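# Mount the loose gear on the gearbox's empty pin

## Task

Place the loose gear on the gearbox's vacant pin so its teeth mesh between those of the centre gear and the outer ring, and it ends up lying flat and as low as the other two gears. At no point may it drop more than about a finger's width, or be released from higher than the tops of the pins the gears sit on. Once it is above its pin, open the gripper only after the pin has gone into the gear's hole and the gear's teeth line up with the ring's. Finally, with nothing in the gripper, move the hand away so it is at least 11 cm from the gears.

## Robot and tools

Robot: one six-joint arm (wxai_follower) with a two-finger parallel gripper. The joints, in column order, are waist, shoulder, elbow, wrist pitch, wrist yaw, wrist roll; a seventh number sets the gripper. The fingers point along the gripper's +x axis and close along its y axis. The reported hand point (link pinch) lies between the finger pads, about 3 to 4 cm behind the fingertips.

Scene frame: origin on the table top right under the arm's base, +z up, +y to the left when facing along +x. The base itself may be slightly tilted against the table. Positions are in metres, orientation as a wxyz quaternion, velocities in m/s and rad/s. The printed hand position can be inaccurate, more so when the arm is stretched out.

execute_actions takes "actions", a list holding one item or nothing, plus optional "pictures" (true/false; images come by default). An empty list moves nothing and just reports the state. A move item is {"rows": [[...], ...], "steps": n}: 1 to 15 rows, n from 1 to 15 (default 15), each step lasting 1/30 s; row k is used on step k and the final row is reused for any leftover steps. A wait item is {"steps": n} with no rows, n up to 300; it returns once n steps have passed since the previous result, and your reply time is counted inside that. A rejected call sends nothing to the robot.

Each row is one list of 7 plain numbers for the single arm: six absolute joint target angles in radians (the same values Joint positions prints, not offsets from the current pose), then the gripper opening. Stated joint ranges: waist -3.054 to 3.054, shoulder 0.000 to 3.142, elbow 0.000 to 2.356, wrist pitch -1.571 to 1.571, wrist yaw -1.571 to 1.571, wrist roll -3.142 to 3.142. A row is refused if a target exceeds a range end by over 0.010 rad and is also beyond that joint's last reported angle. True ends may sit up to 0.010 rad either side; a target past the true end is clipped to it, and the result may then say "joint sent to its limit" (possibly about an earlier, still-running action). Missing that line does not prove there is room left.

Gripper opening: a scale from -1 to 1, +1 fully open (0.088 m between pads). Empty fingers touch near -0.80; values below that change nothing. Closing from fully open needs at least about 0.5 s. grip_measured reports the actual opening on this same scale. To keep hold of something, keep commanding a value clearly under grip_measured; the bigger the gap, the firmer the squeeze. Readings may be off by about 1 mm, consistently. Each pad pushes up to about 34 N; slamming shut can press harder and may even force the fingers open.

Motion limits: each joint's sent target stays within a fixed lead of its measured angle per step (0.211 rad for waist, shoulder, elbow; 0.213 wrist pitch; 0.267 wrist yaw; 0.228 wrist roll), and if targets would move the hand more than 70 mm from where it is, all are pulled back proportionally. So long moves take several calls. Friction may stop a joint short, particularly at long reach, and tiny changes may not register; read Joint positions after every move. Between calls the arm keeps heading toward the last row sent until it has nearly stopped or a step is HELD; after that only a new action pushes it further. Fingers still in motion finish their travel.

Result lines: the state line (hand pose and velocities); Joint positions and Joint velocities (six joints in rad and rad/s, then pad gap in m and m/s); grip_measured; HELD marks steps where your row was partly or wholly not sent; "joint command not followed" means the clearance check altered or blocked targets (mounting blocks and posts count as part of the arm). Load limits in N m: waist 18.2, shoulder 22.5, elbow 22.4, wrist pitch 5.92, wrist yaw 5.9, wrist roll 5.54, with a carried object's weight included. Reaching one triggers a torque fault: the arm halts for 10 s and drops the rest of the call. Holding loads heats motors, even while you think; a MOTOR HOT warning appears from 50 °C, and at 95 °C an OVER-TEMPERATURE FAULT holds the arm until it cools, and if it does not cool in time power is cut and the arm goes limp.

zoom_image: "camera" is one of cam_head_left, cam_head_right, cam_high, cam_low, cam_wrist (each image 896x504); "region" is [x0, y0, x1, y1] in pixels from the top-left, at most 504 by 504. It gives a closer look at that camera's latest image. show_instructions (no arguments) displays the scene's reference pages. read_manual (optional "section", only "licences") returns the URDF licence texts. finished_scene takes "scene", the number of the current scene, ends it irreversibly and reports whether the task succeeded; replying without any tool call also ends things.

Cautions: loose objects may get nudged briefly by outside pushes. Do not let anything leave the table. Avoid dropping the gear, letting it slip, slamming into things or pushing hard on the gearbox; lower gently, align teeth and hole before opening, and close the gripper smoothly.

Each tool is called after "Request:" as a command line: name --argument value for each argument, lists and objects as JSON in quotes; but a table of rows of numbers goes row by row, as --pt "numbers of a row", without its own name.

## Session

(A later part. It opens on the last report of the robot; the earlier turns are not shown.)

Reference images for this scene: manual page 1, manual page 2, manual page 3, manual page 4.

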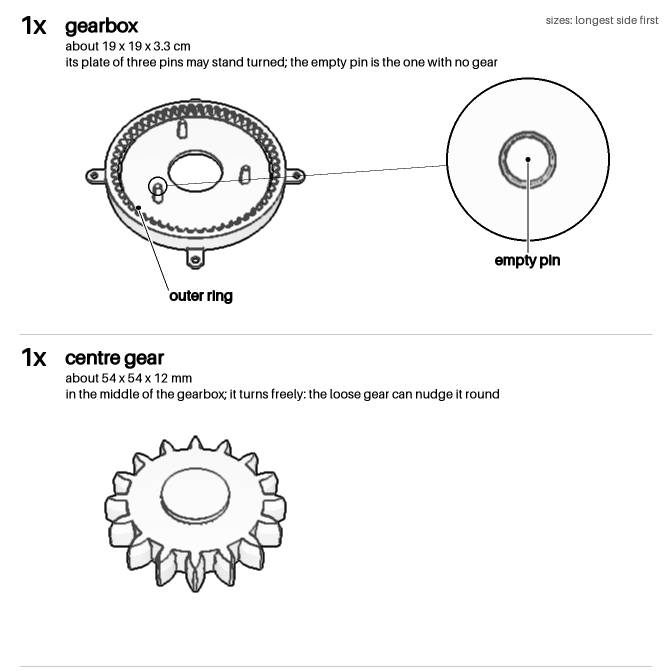

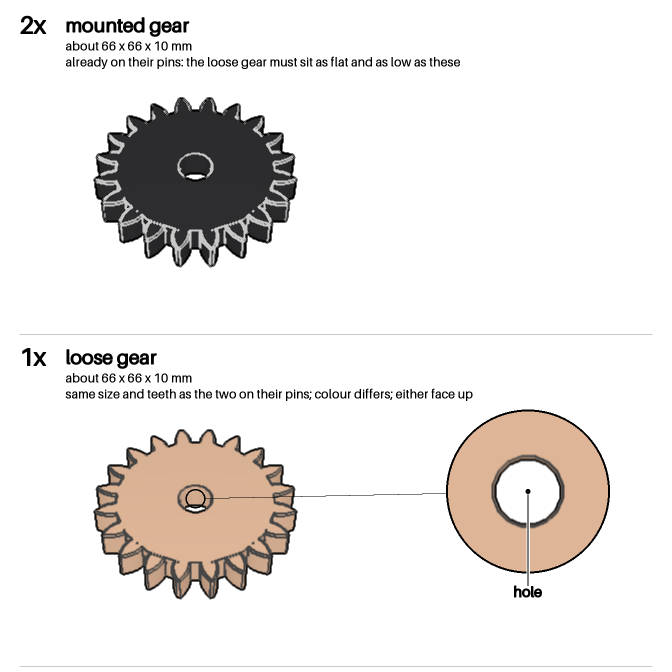

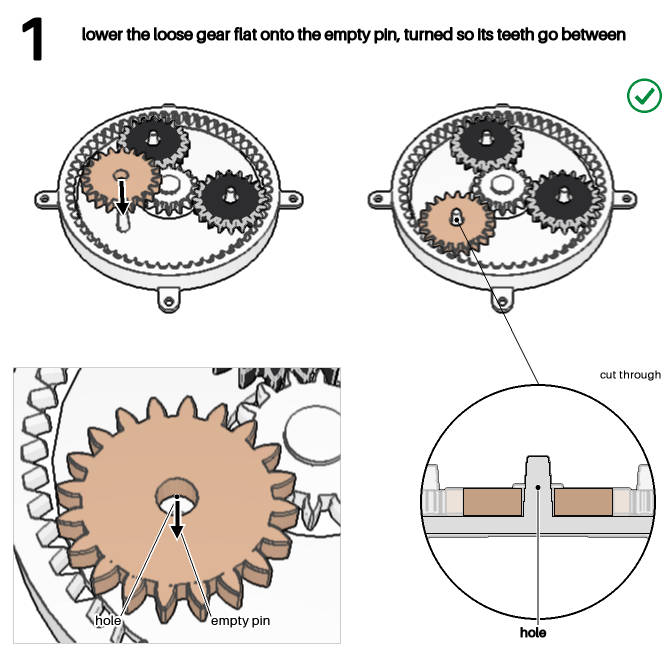

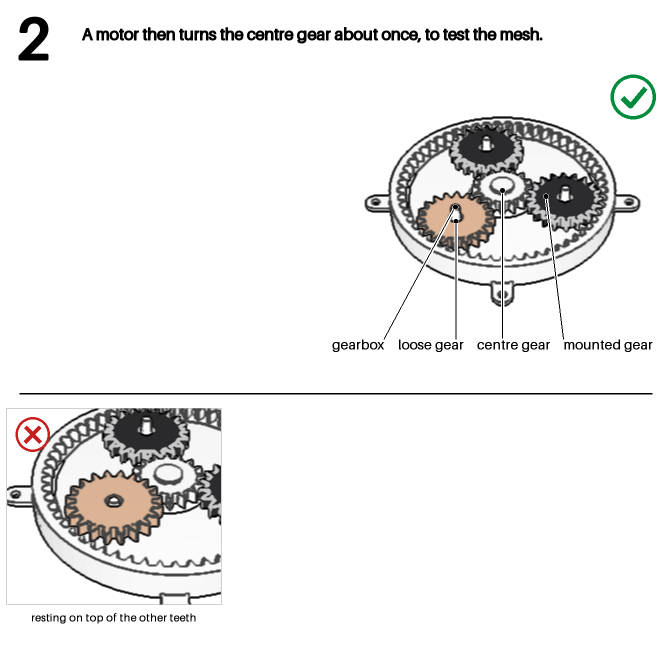

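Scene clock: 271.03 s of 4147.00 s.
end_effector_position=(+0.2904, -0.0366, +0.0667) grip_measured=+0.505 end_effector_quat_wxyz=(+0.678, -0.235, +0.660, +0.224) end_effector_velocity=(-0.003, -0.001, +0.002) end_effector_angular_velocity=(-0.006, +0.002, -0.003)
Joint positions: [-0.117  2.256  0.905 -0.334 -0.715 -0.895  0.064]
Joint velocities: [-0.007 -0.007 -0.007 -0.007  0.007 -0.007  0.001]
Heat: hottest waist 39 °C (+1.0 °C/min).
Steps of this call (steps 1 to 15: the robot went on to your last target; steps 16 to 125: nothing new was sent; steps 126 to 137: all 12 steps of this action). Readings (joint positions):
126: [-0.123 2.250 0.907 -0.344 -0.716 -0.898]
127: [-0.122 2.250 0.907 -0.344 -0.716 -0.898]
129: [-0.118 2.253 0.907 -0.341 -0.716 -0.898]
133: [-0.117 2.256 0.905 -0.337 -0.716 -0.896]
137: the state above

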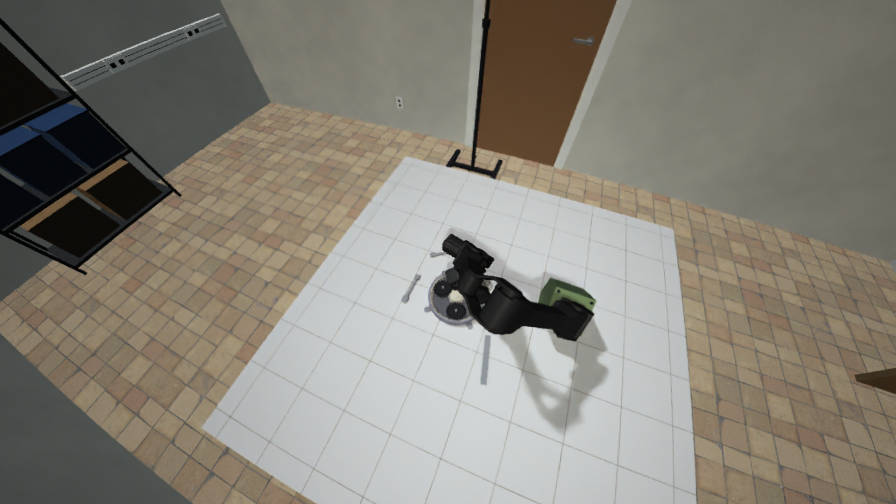

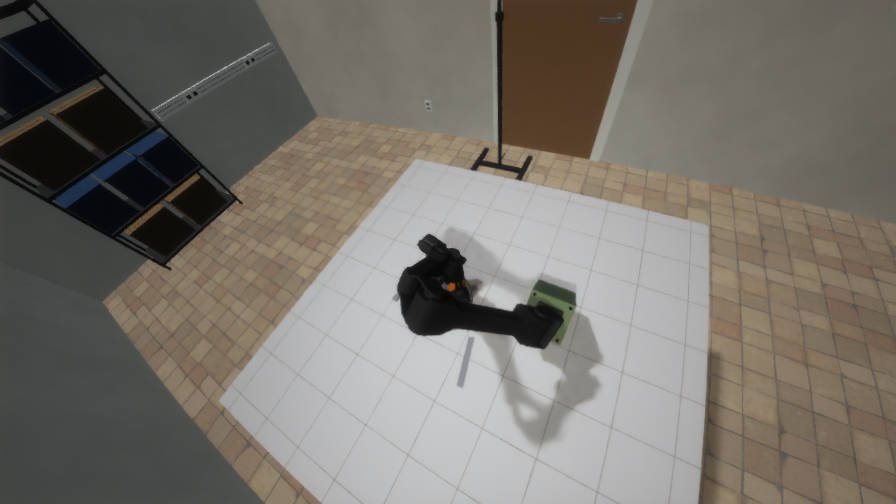

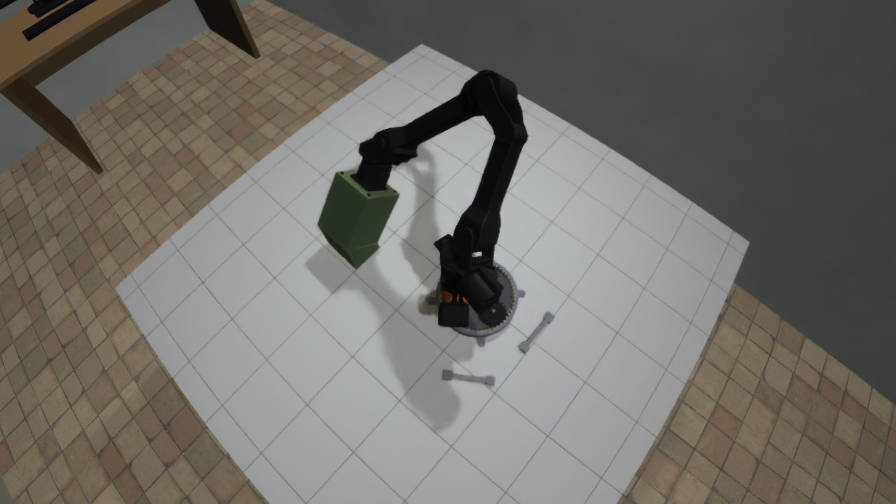

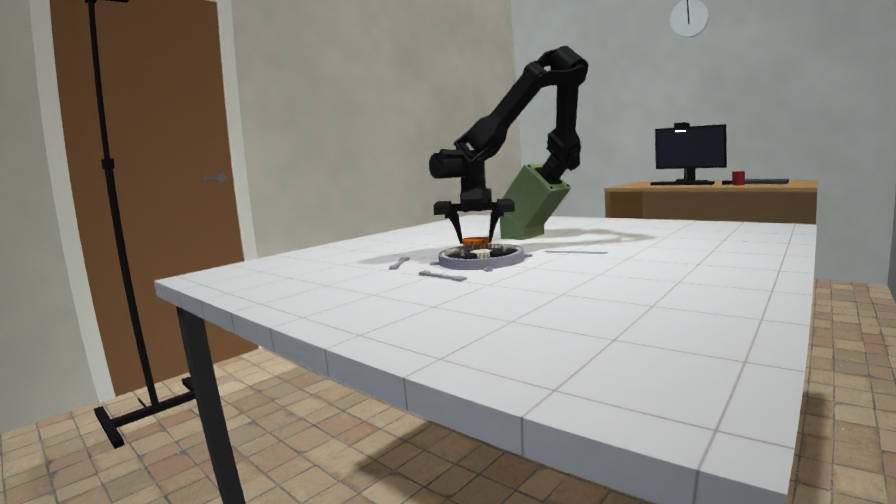

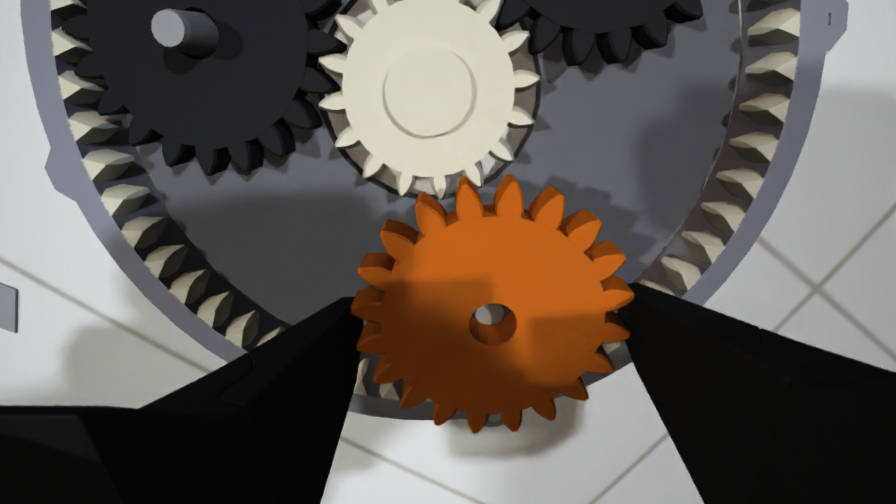

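Well centred. Continue, with q3 held.

Request:
execute_actions --actions '[{"rows":[[-0.110,2.278,0.897,-0.334,-0.716,-0.892,0.2],[-0.107,2.284,0.895,-0.330,-0.716,-0.888,0.2],[-0.105,2.288,0.893,-0.326,-0.716,-0.885,0.2]],"steps":12}]'

Request:
zoom_image --camera "cam_wrist" --region '[420,260,560,380]'

Scene clock: 273.53 s of 4147.00 s.
end_effector_position=(+0.2904, -0.0380, +0.0661) grip_measured=+0.505 end_effector_quat_wxyz=(+0.680, -0.232, +0.659, +0.222) end_effector_velocity=(+0.000, -0.001, +0.001) end_effector_angular_velocity=(+0.006, -0.008, +0.004)
Joint positions: [-0.12   2.261  0.905 -0.328 -0.718 -0.889  0.064]
Joint velocities: [-0.007  0.002 -0.002  0.007 -0.007 -0.007  0.   ]
Heat: hottest waist 39 °C (+1.0 °C/min).
Steps of this call (steps 1 to 15: the robot went on to your last target; steps 16 to 63: nothing new was sent; steps 64 to 75: all 12 steps of this action). Readings (joint positions):
64: [-0.117 2.257 0.905 -0.333 -0.716 -0.894]
65: [-0.117 2.258 0.905 -0.333 -0.716 -0.894]
67: [-0.118 2.259 0.905 -0.332 -0.716 -0.892]
71: [-0.119 2.261 0.905 -0.330 -0.718 -0.890]
75: the state above

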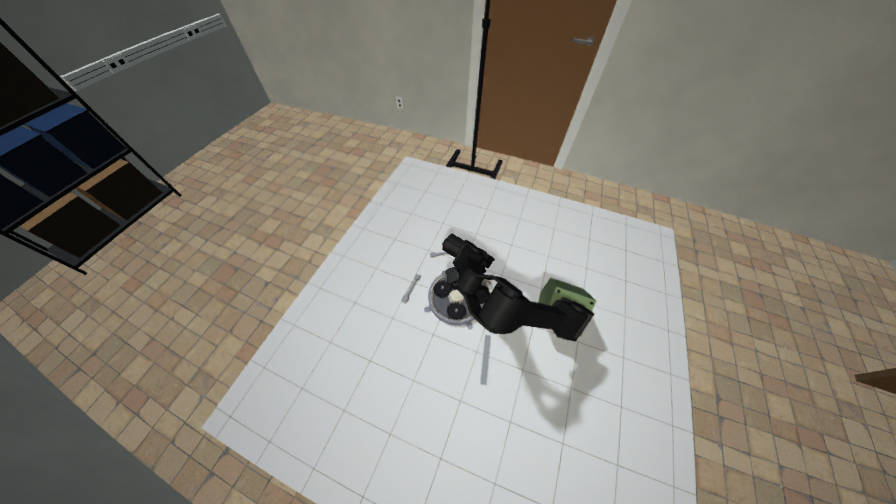

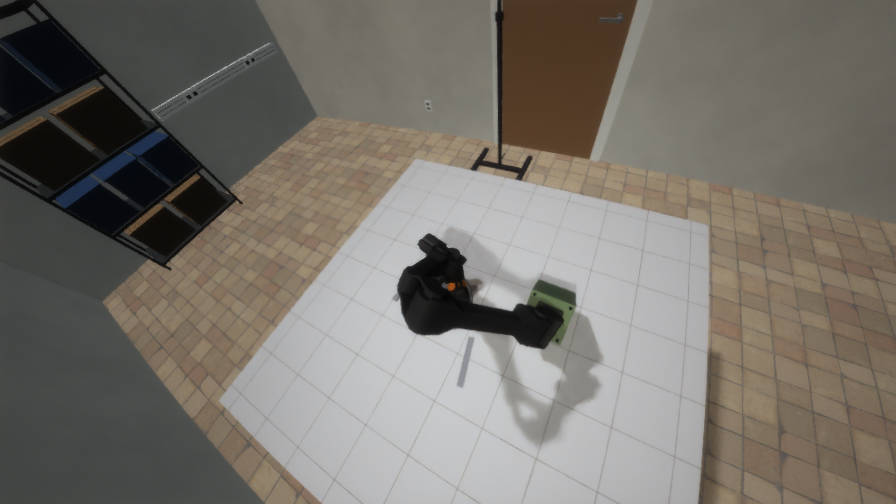

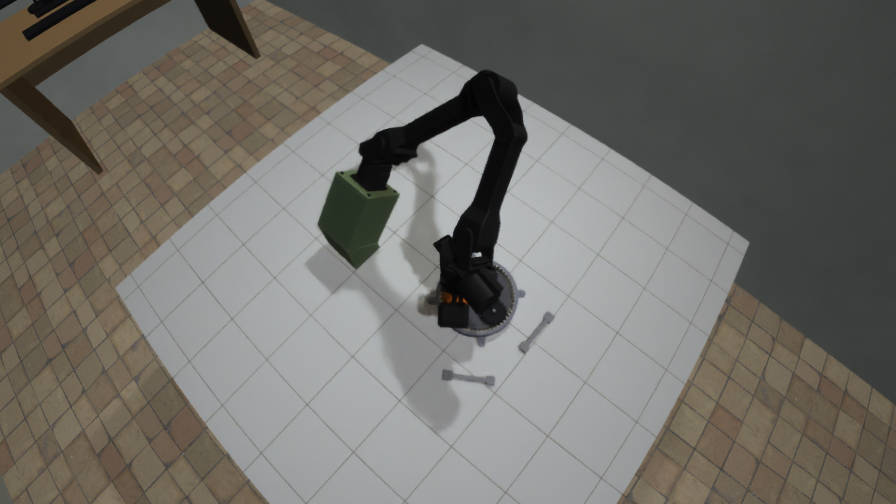

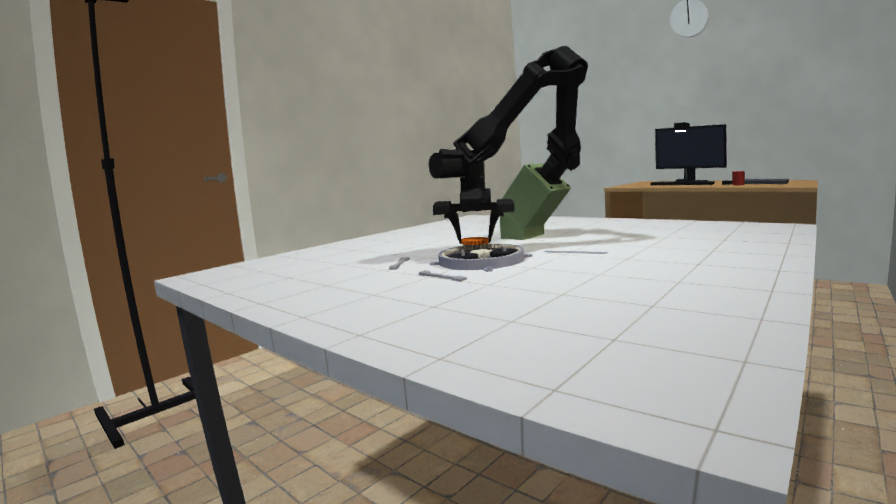

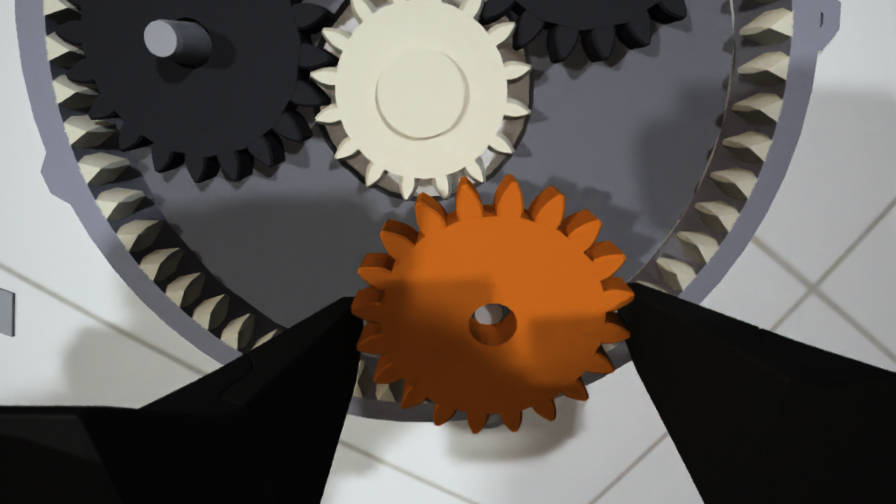

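Region (420, 260, 560, 380) of cam_wrist's 896x504 image, scaled by 3.600, with more detail than that image has; it fills the top 432 rows of this view, and the rest is white.

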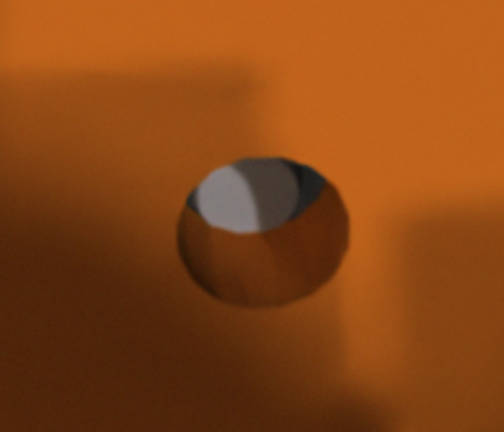

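Request:
execute_actions --actions '[{"rows":[[-0.122,2.245,0.905,-0.332,-0.718,-0.889,0.2],[-0.126,2.243,0.905,-0.338,-0.718,-0.889,0.2],[-0.128,2.243,0.905,-0.342,-0.718,-0.889,0.2]],"steps":15}]'

Request:
zoom_image --camera "cam_wrist" --region '[420,260,560,380]'

Scene clock: 278.63 s of 4147.00 s.
end_effector_position=(+0.2891, -0.0370, +0.0673) grip_measured=+0.505 end_effector_quat_wxyz=(+0.680, -0.228, +0.661, +0.222) end_effector_velocity=(-0.003, +0.003, +0.002) end_effector_angular_velocity=(+0.010, +0.009, -0.005)
Joint positions: [-0.122  2.257  0.904 -0.341 -0.72  -0.889  0.064]
Joint velocities: [-0.002 -0.007 -0.002 -0.022 -0.007 -0.007 -0.   ]
Heat: hottest waist 39 °C (+0.0 °C/min).
Steps of this call (steps 1 to 15: the robot went on to your last target; steps 16 to 138: nothing new was sent; steps 139 to 153: all 15 steps of this action). Readings (joint positions):
139: [-0.121 2.263 0.904 -0.325 -0.719 -0.889]
140: [-0.121 2.261 0.904 -0.325 -0.720 -0.889]
142: [-0.122 2.261 0.904 -0.334 -0.720 -0.889]
146: [-0.122 2.259 0.904 -0.338 -0.720 -0.889]
153: the state above

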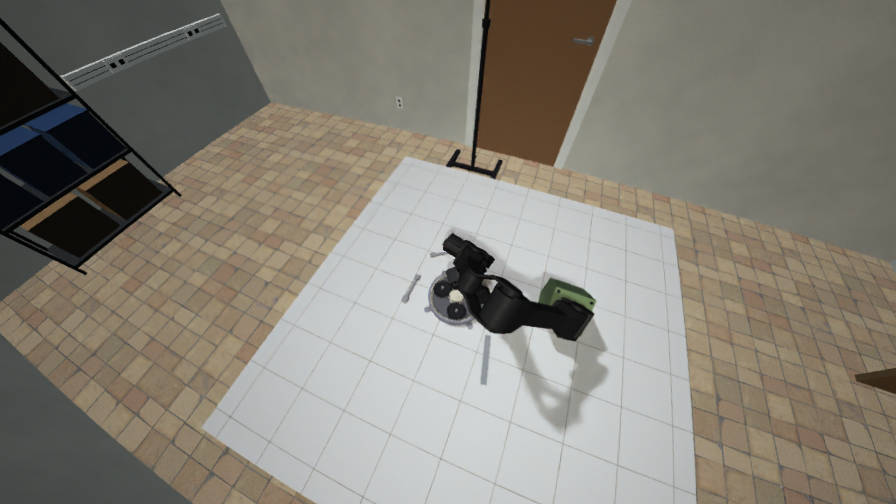

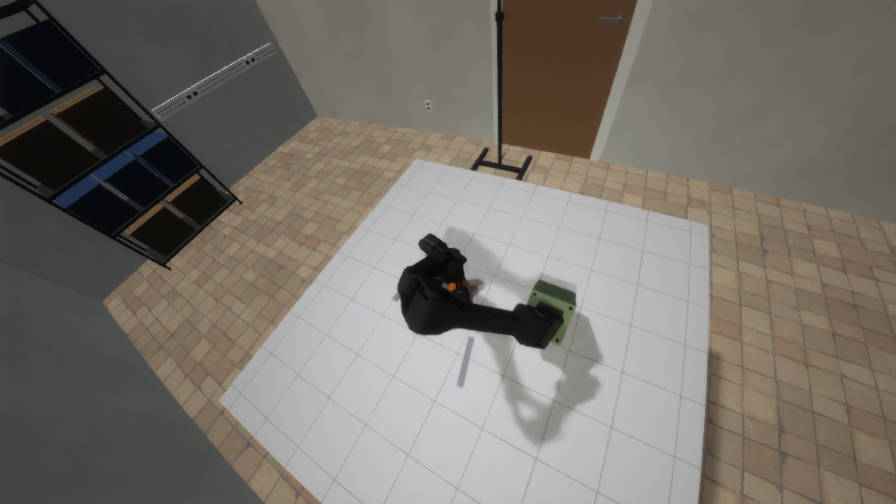

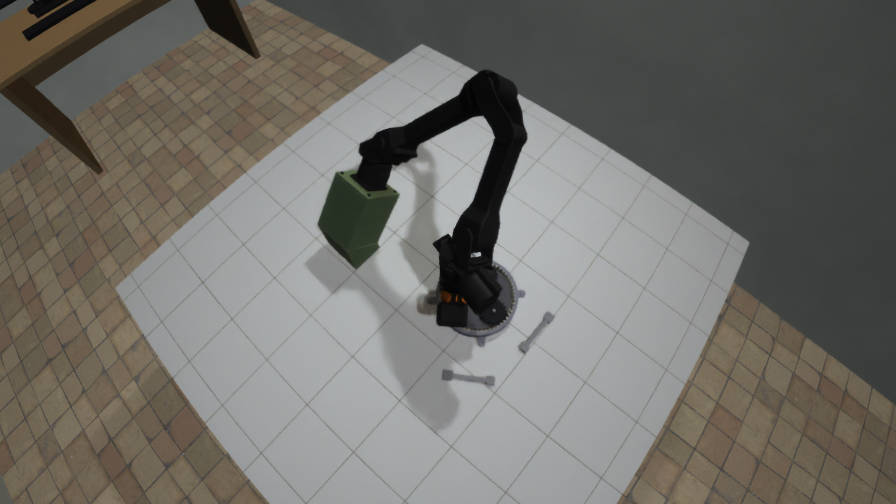

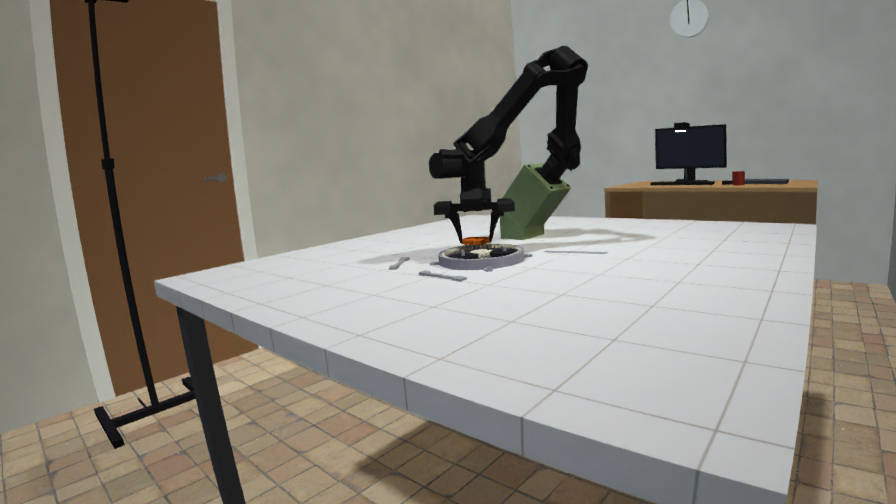

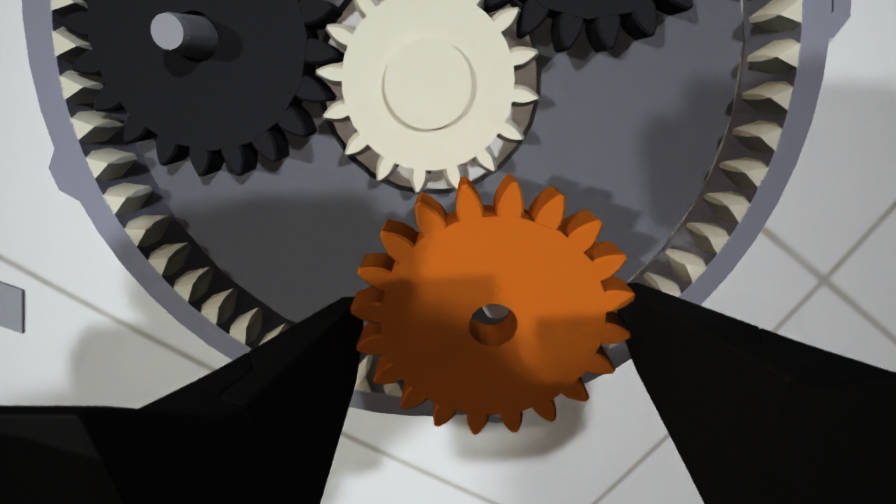

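Region (420, 260, 560, 380) of cam_wrist's 896x504 image, scaled by 3.600, with more detail than that image has; it fills the top 432 rows of this view, and the rest is white.

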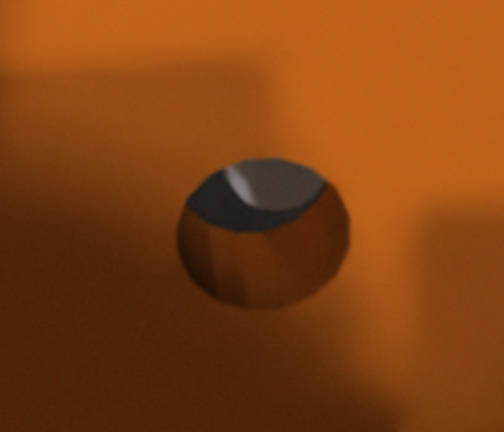

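Request:
execute_actions --actions '[{"rows":[[-0.130,2.252,0.906,-0.336,-0.720,-0.889,0.2]],"steps":12}]'

Request:
zoom_image --camera "cam_wrist" --region '[420,260,560,380]'

Scene clock: 282.90 s of 4147.00 s.
end_effector_position=(+0.2899, -0.0375, +0.0679) grip_measured=+0.505 end_effector_quat_wxyz=(+0.681, -0.229, +0.660, +0.221) end_effector_velocity=(-0.001, +0.001, +0.001) end_effector_angular_velocity=(+0.008, +0.002, +0.001)
Joint positions: [-0.124  2.256  0.904 -0.337 -0.72  -0.889  0.064]
Joint velocities: [-0.002 -0.002 -0.002 -0.007 -0.007 -0.007 -0.001]
Heat: hottest waist 39 °C (+0.0 °C/min).
Steps of this call (steps 1 to 15: the robot went on to your last target; steps 16 to 116: nothing new was sent; steps 117 to 128: all 12 steps of this action). Readings (joint positions):
117: [-0.123 2.256 0.904 -0.341 -0.720 -0.889]
118: [-0.123 2.256 0.904 -0.341 -0.720 -0.889]
120: [-0.123 2.256 0.904 -0.340 -0.720 -0.889]
124: [-0.124 2.256 0.904 -0.338 -0.720 -0.889]
128: the state above

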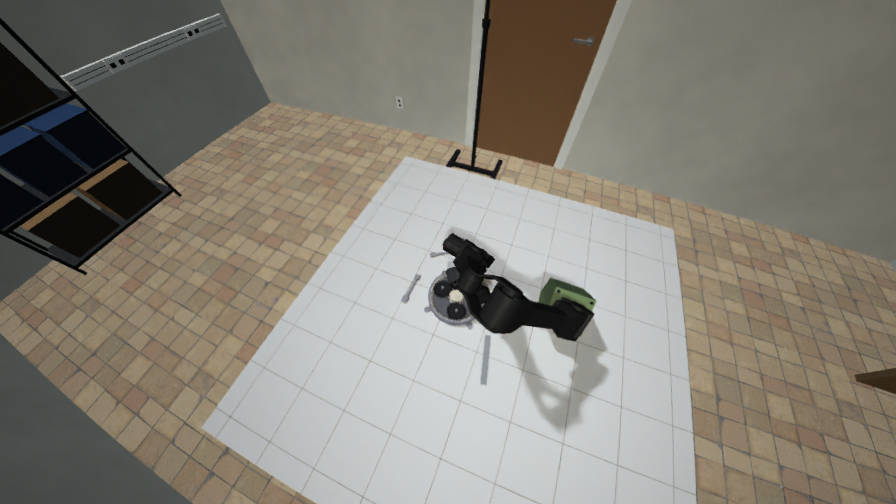

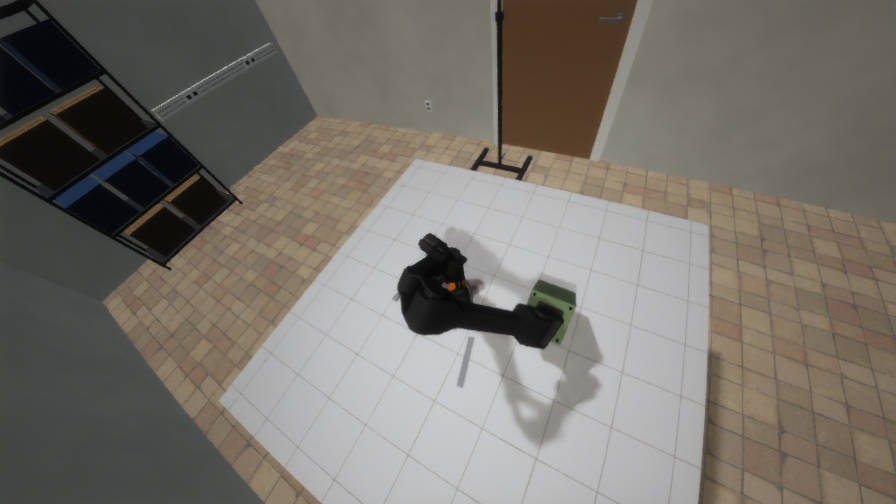

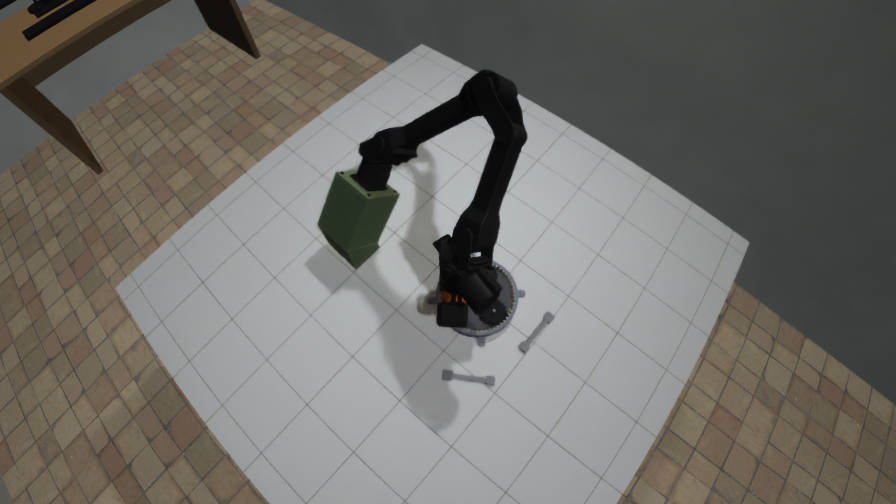

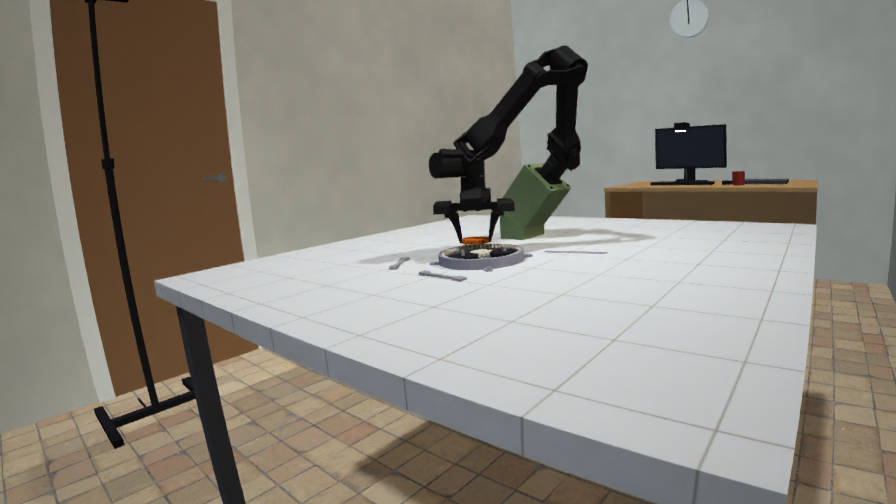

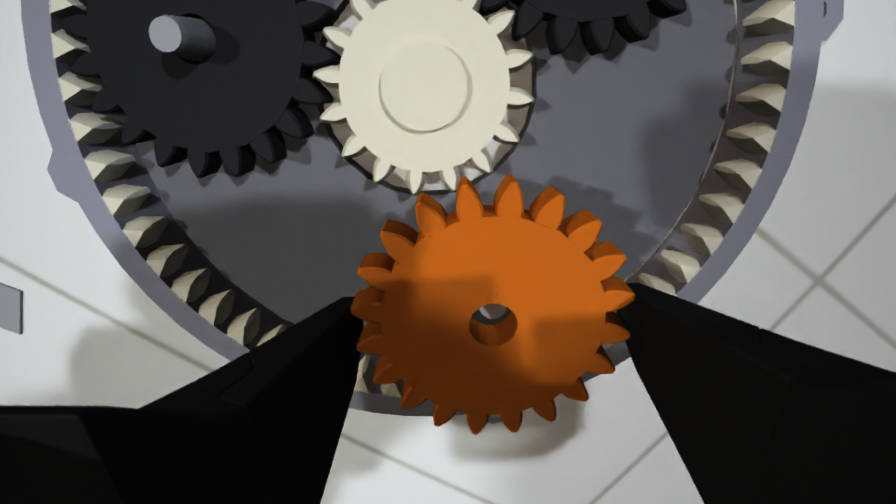

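Region (420, 260, 560, 380) of cam_wrist's 896x504 image, scaled by 3.600, with more detail than that image has; it fills the top 432 rows of this view, and the rest is white.

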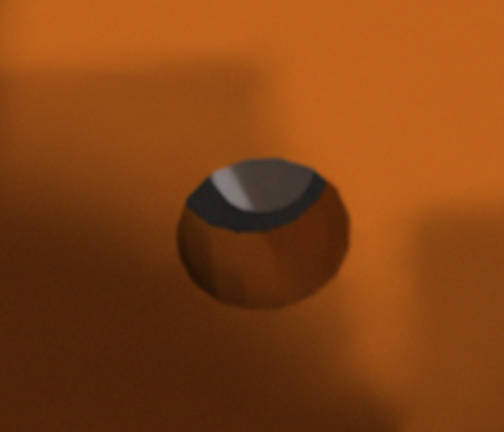

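Request:
execute_actions --actions '[{"rows":[[-0.122,2.270,0.904,-0.337,-0.720,-0.889,0.2],[-0.119,2.274,0.902,-0.336,-0.720,-0.888,0.2],[-0.116,2.278,0.899,-0.332,-0.720,-0.885,0.2],[-0.113,2.281,0.896,-0.327,-0.720,-0.882,0.2]],"steps":12}]'

Request:
zoom_image --camera "cam_wrist" --region '[420,260,560,380]'

Scene clock: 286.70 s of 4147.00 s.
end_effector_position=(+0.2882, -0.0380, +0.0630) grip_measured=+0.505 end_effector_quat_wxyz=(+0.678, -0.228, +0.663, +0.223) end_effector_velocity=(-0.001, +0.003, -0.002) end_effector_angular_velocity=(+0.022, -0.002, -0.007)
Joint positions: [-0.115  2.27   0.903 -0.326 -0.719 -0.887  0.064]
Joint velocities: [ 0.002  0.002 -0.007  0.007 -0.022  0.007 -0.001]
Heat: hottest waist 39 °C (+0.0 °C/min).
Steps of this call (steps 1 to 15: the robot went on to your last target; steps 16 to 102: nothing new was sent; steps 103 to 114: all 12 steps of this action). Readings (joint positions):
103: [-0.125 2.256 0.904 -0.337 -0.720 -0.889]
104: [-0.124 2.256 0.904 -0.337 -0.720 -0.889]
106: [-0.122 2.260 0.904 -0.335 -0.720 -0.889]
110: [-0.116 2.268 0.903 -0.328 -0.719 -0.888]
114: the state above

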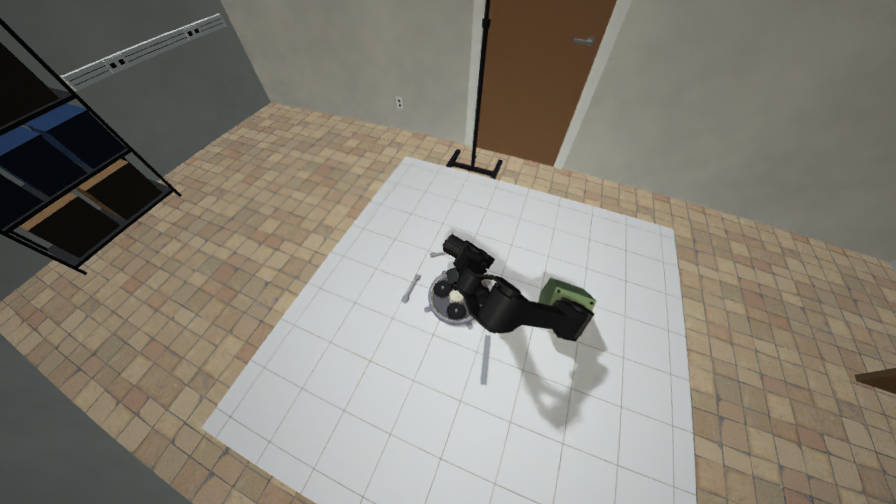

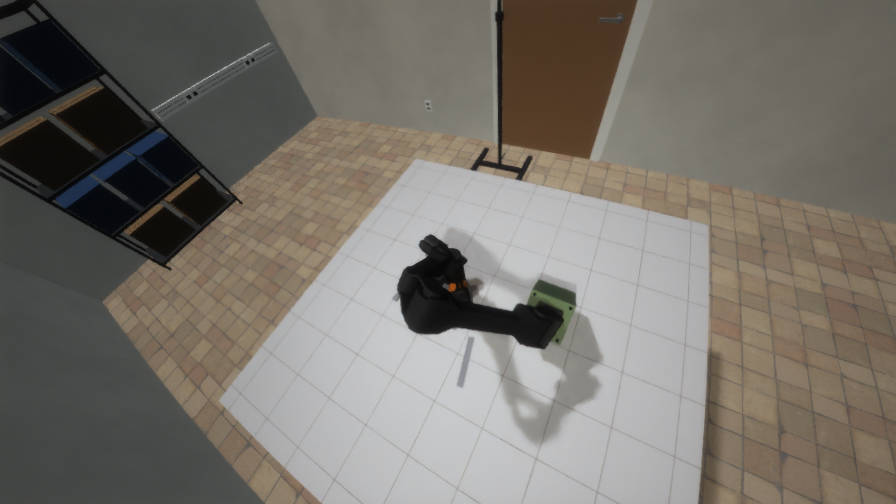

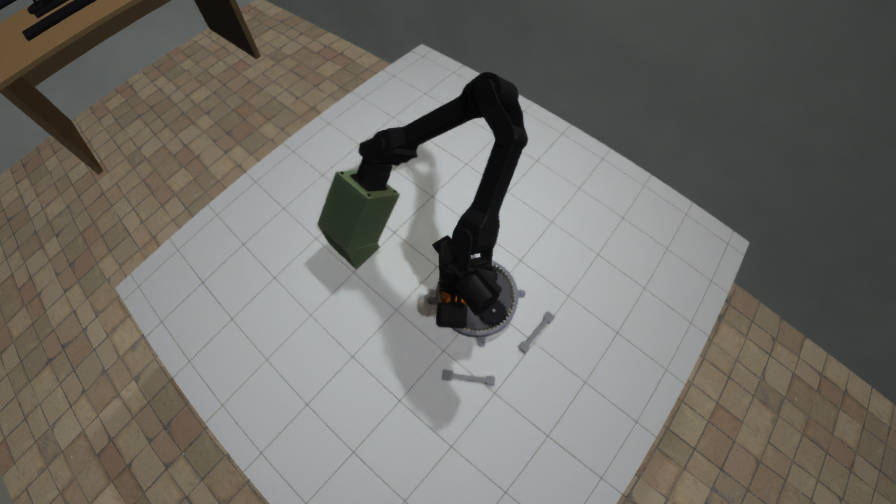

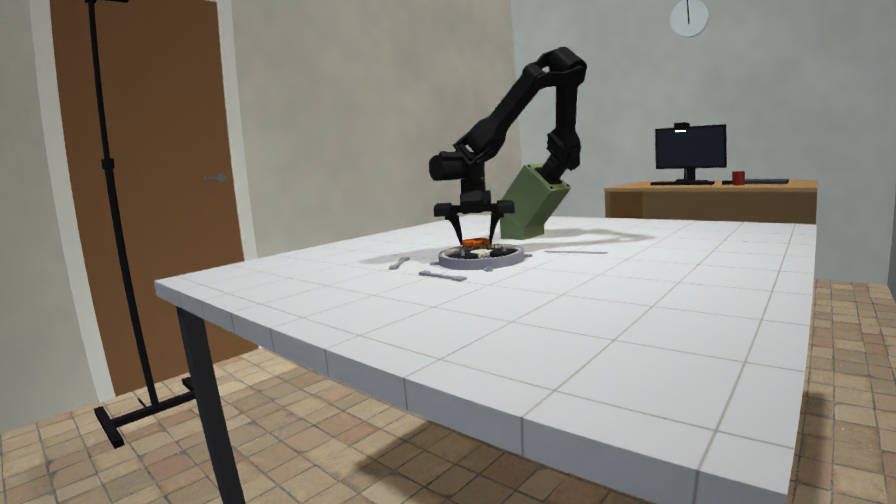

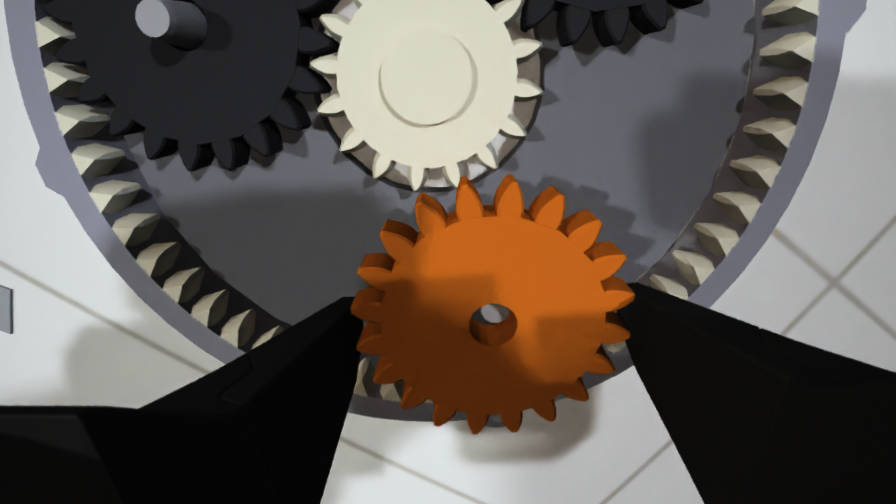

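Region (420, 260, 560, 380) of cam_wrist's 896x504 image, scaled by 3.600, with more detail than that image has; it fills the top 432 rows of this view, and the rest is white.

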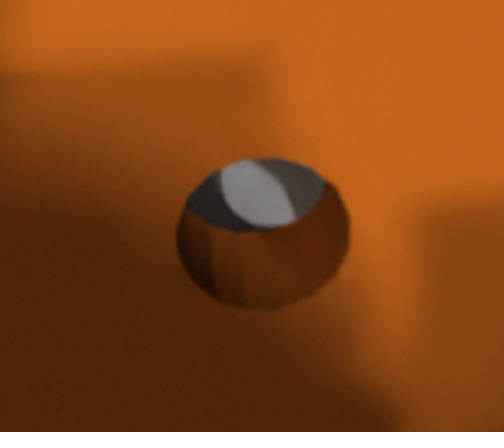

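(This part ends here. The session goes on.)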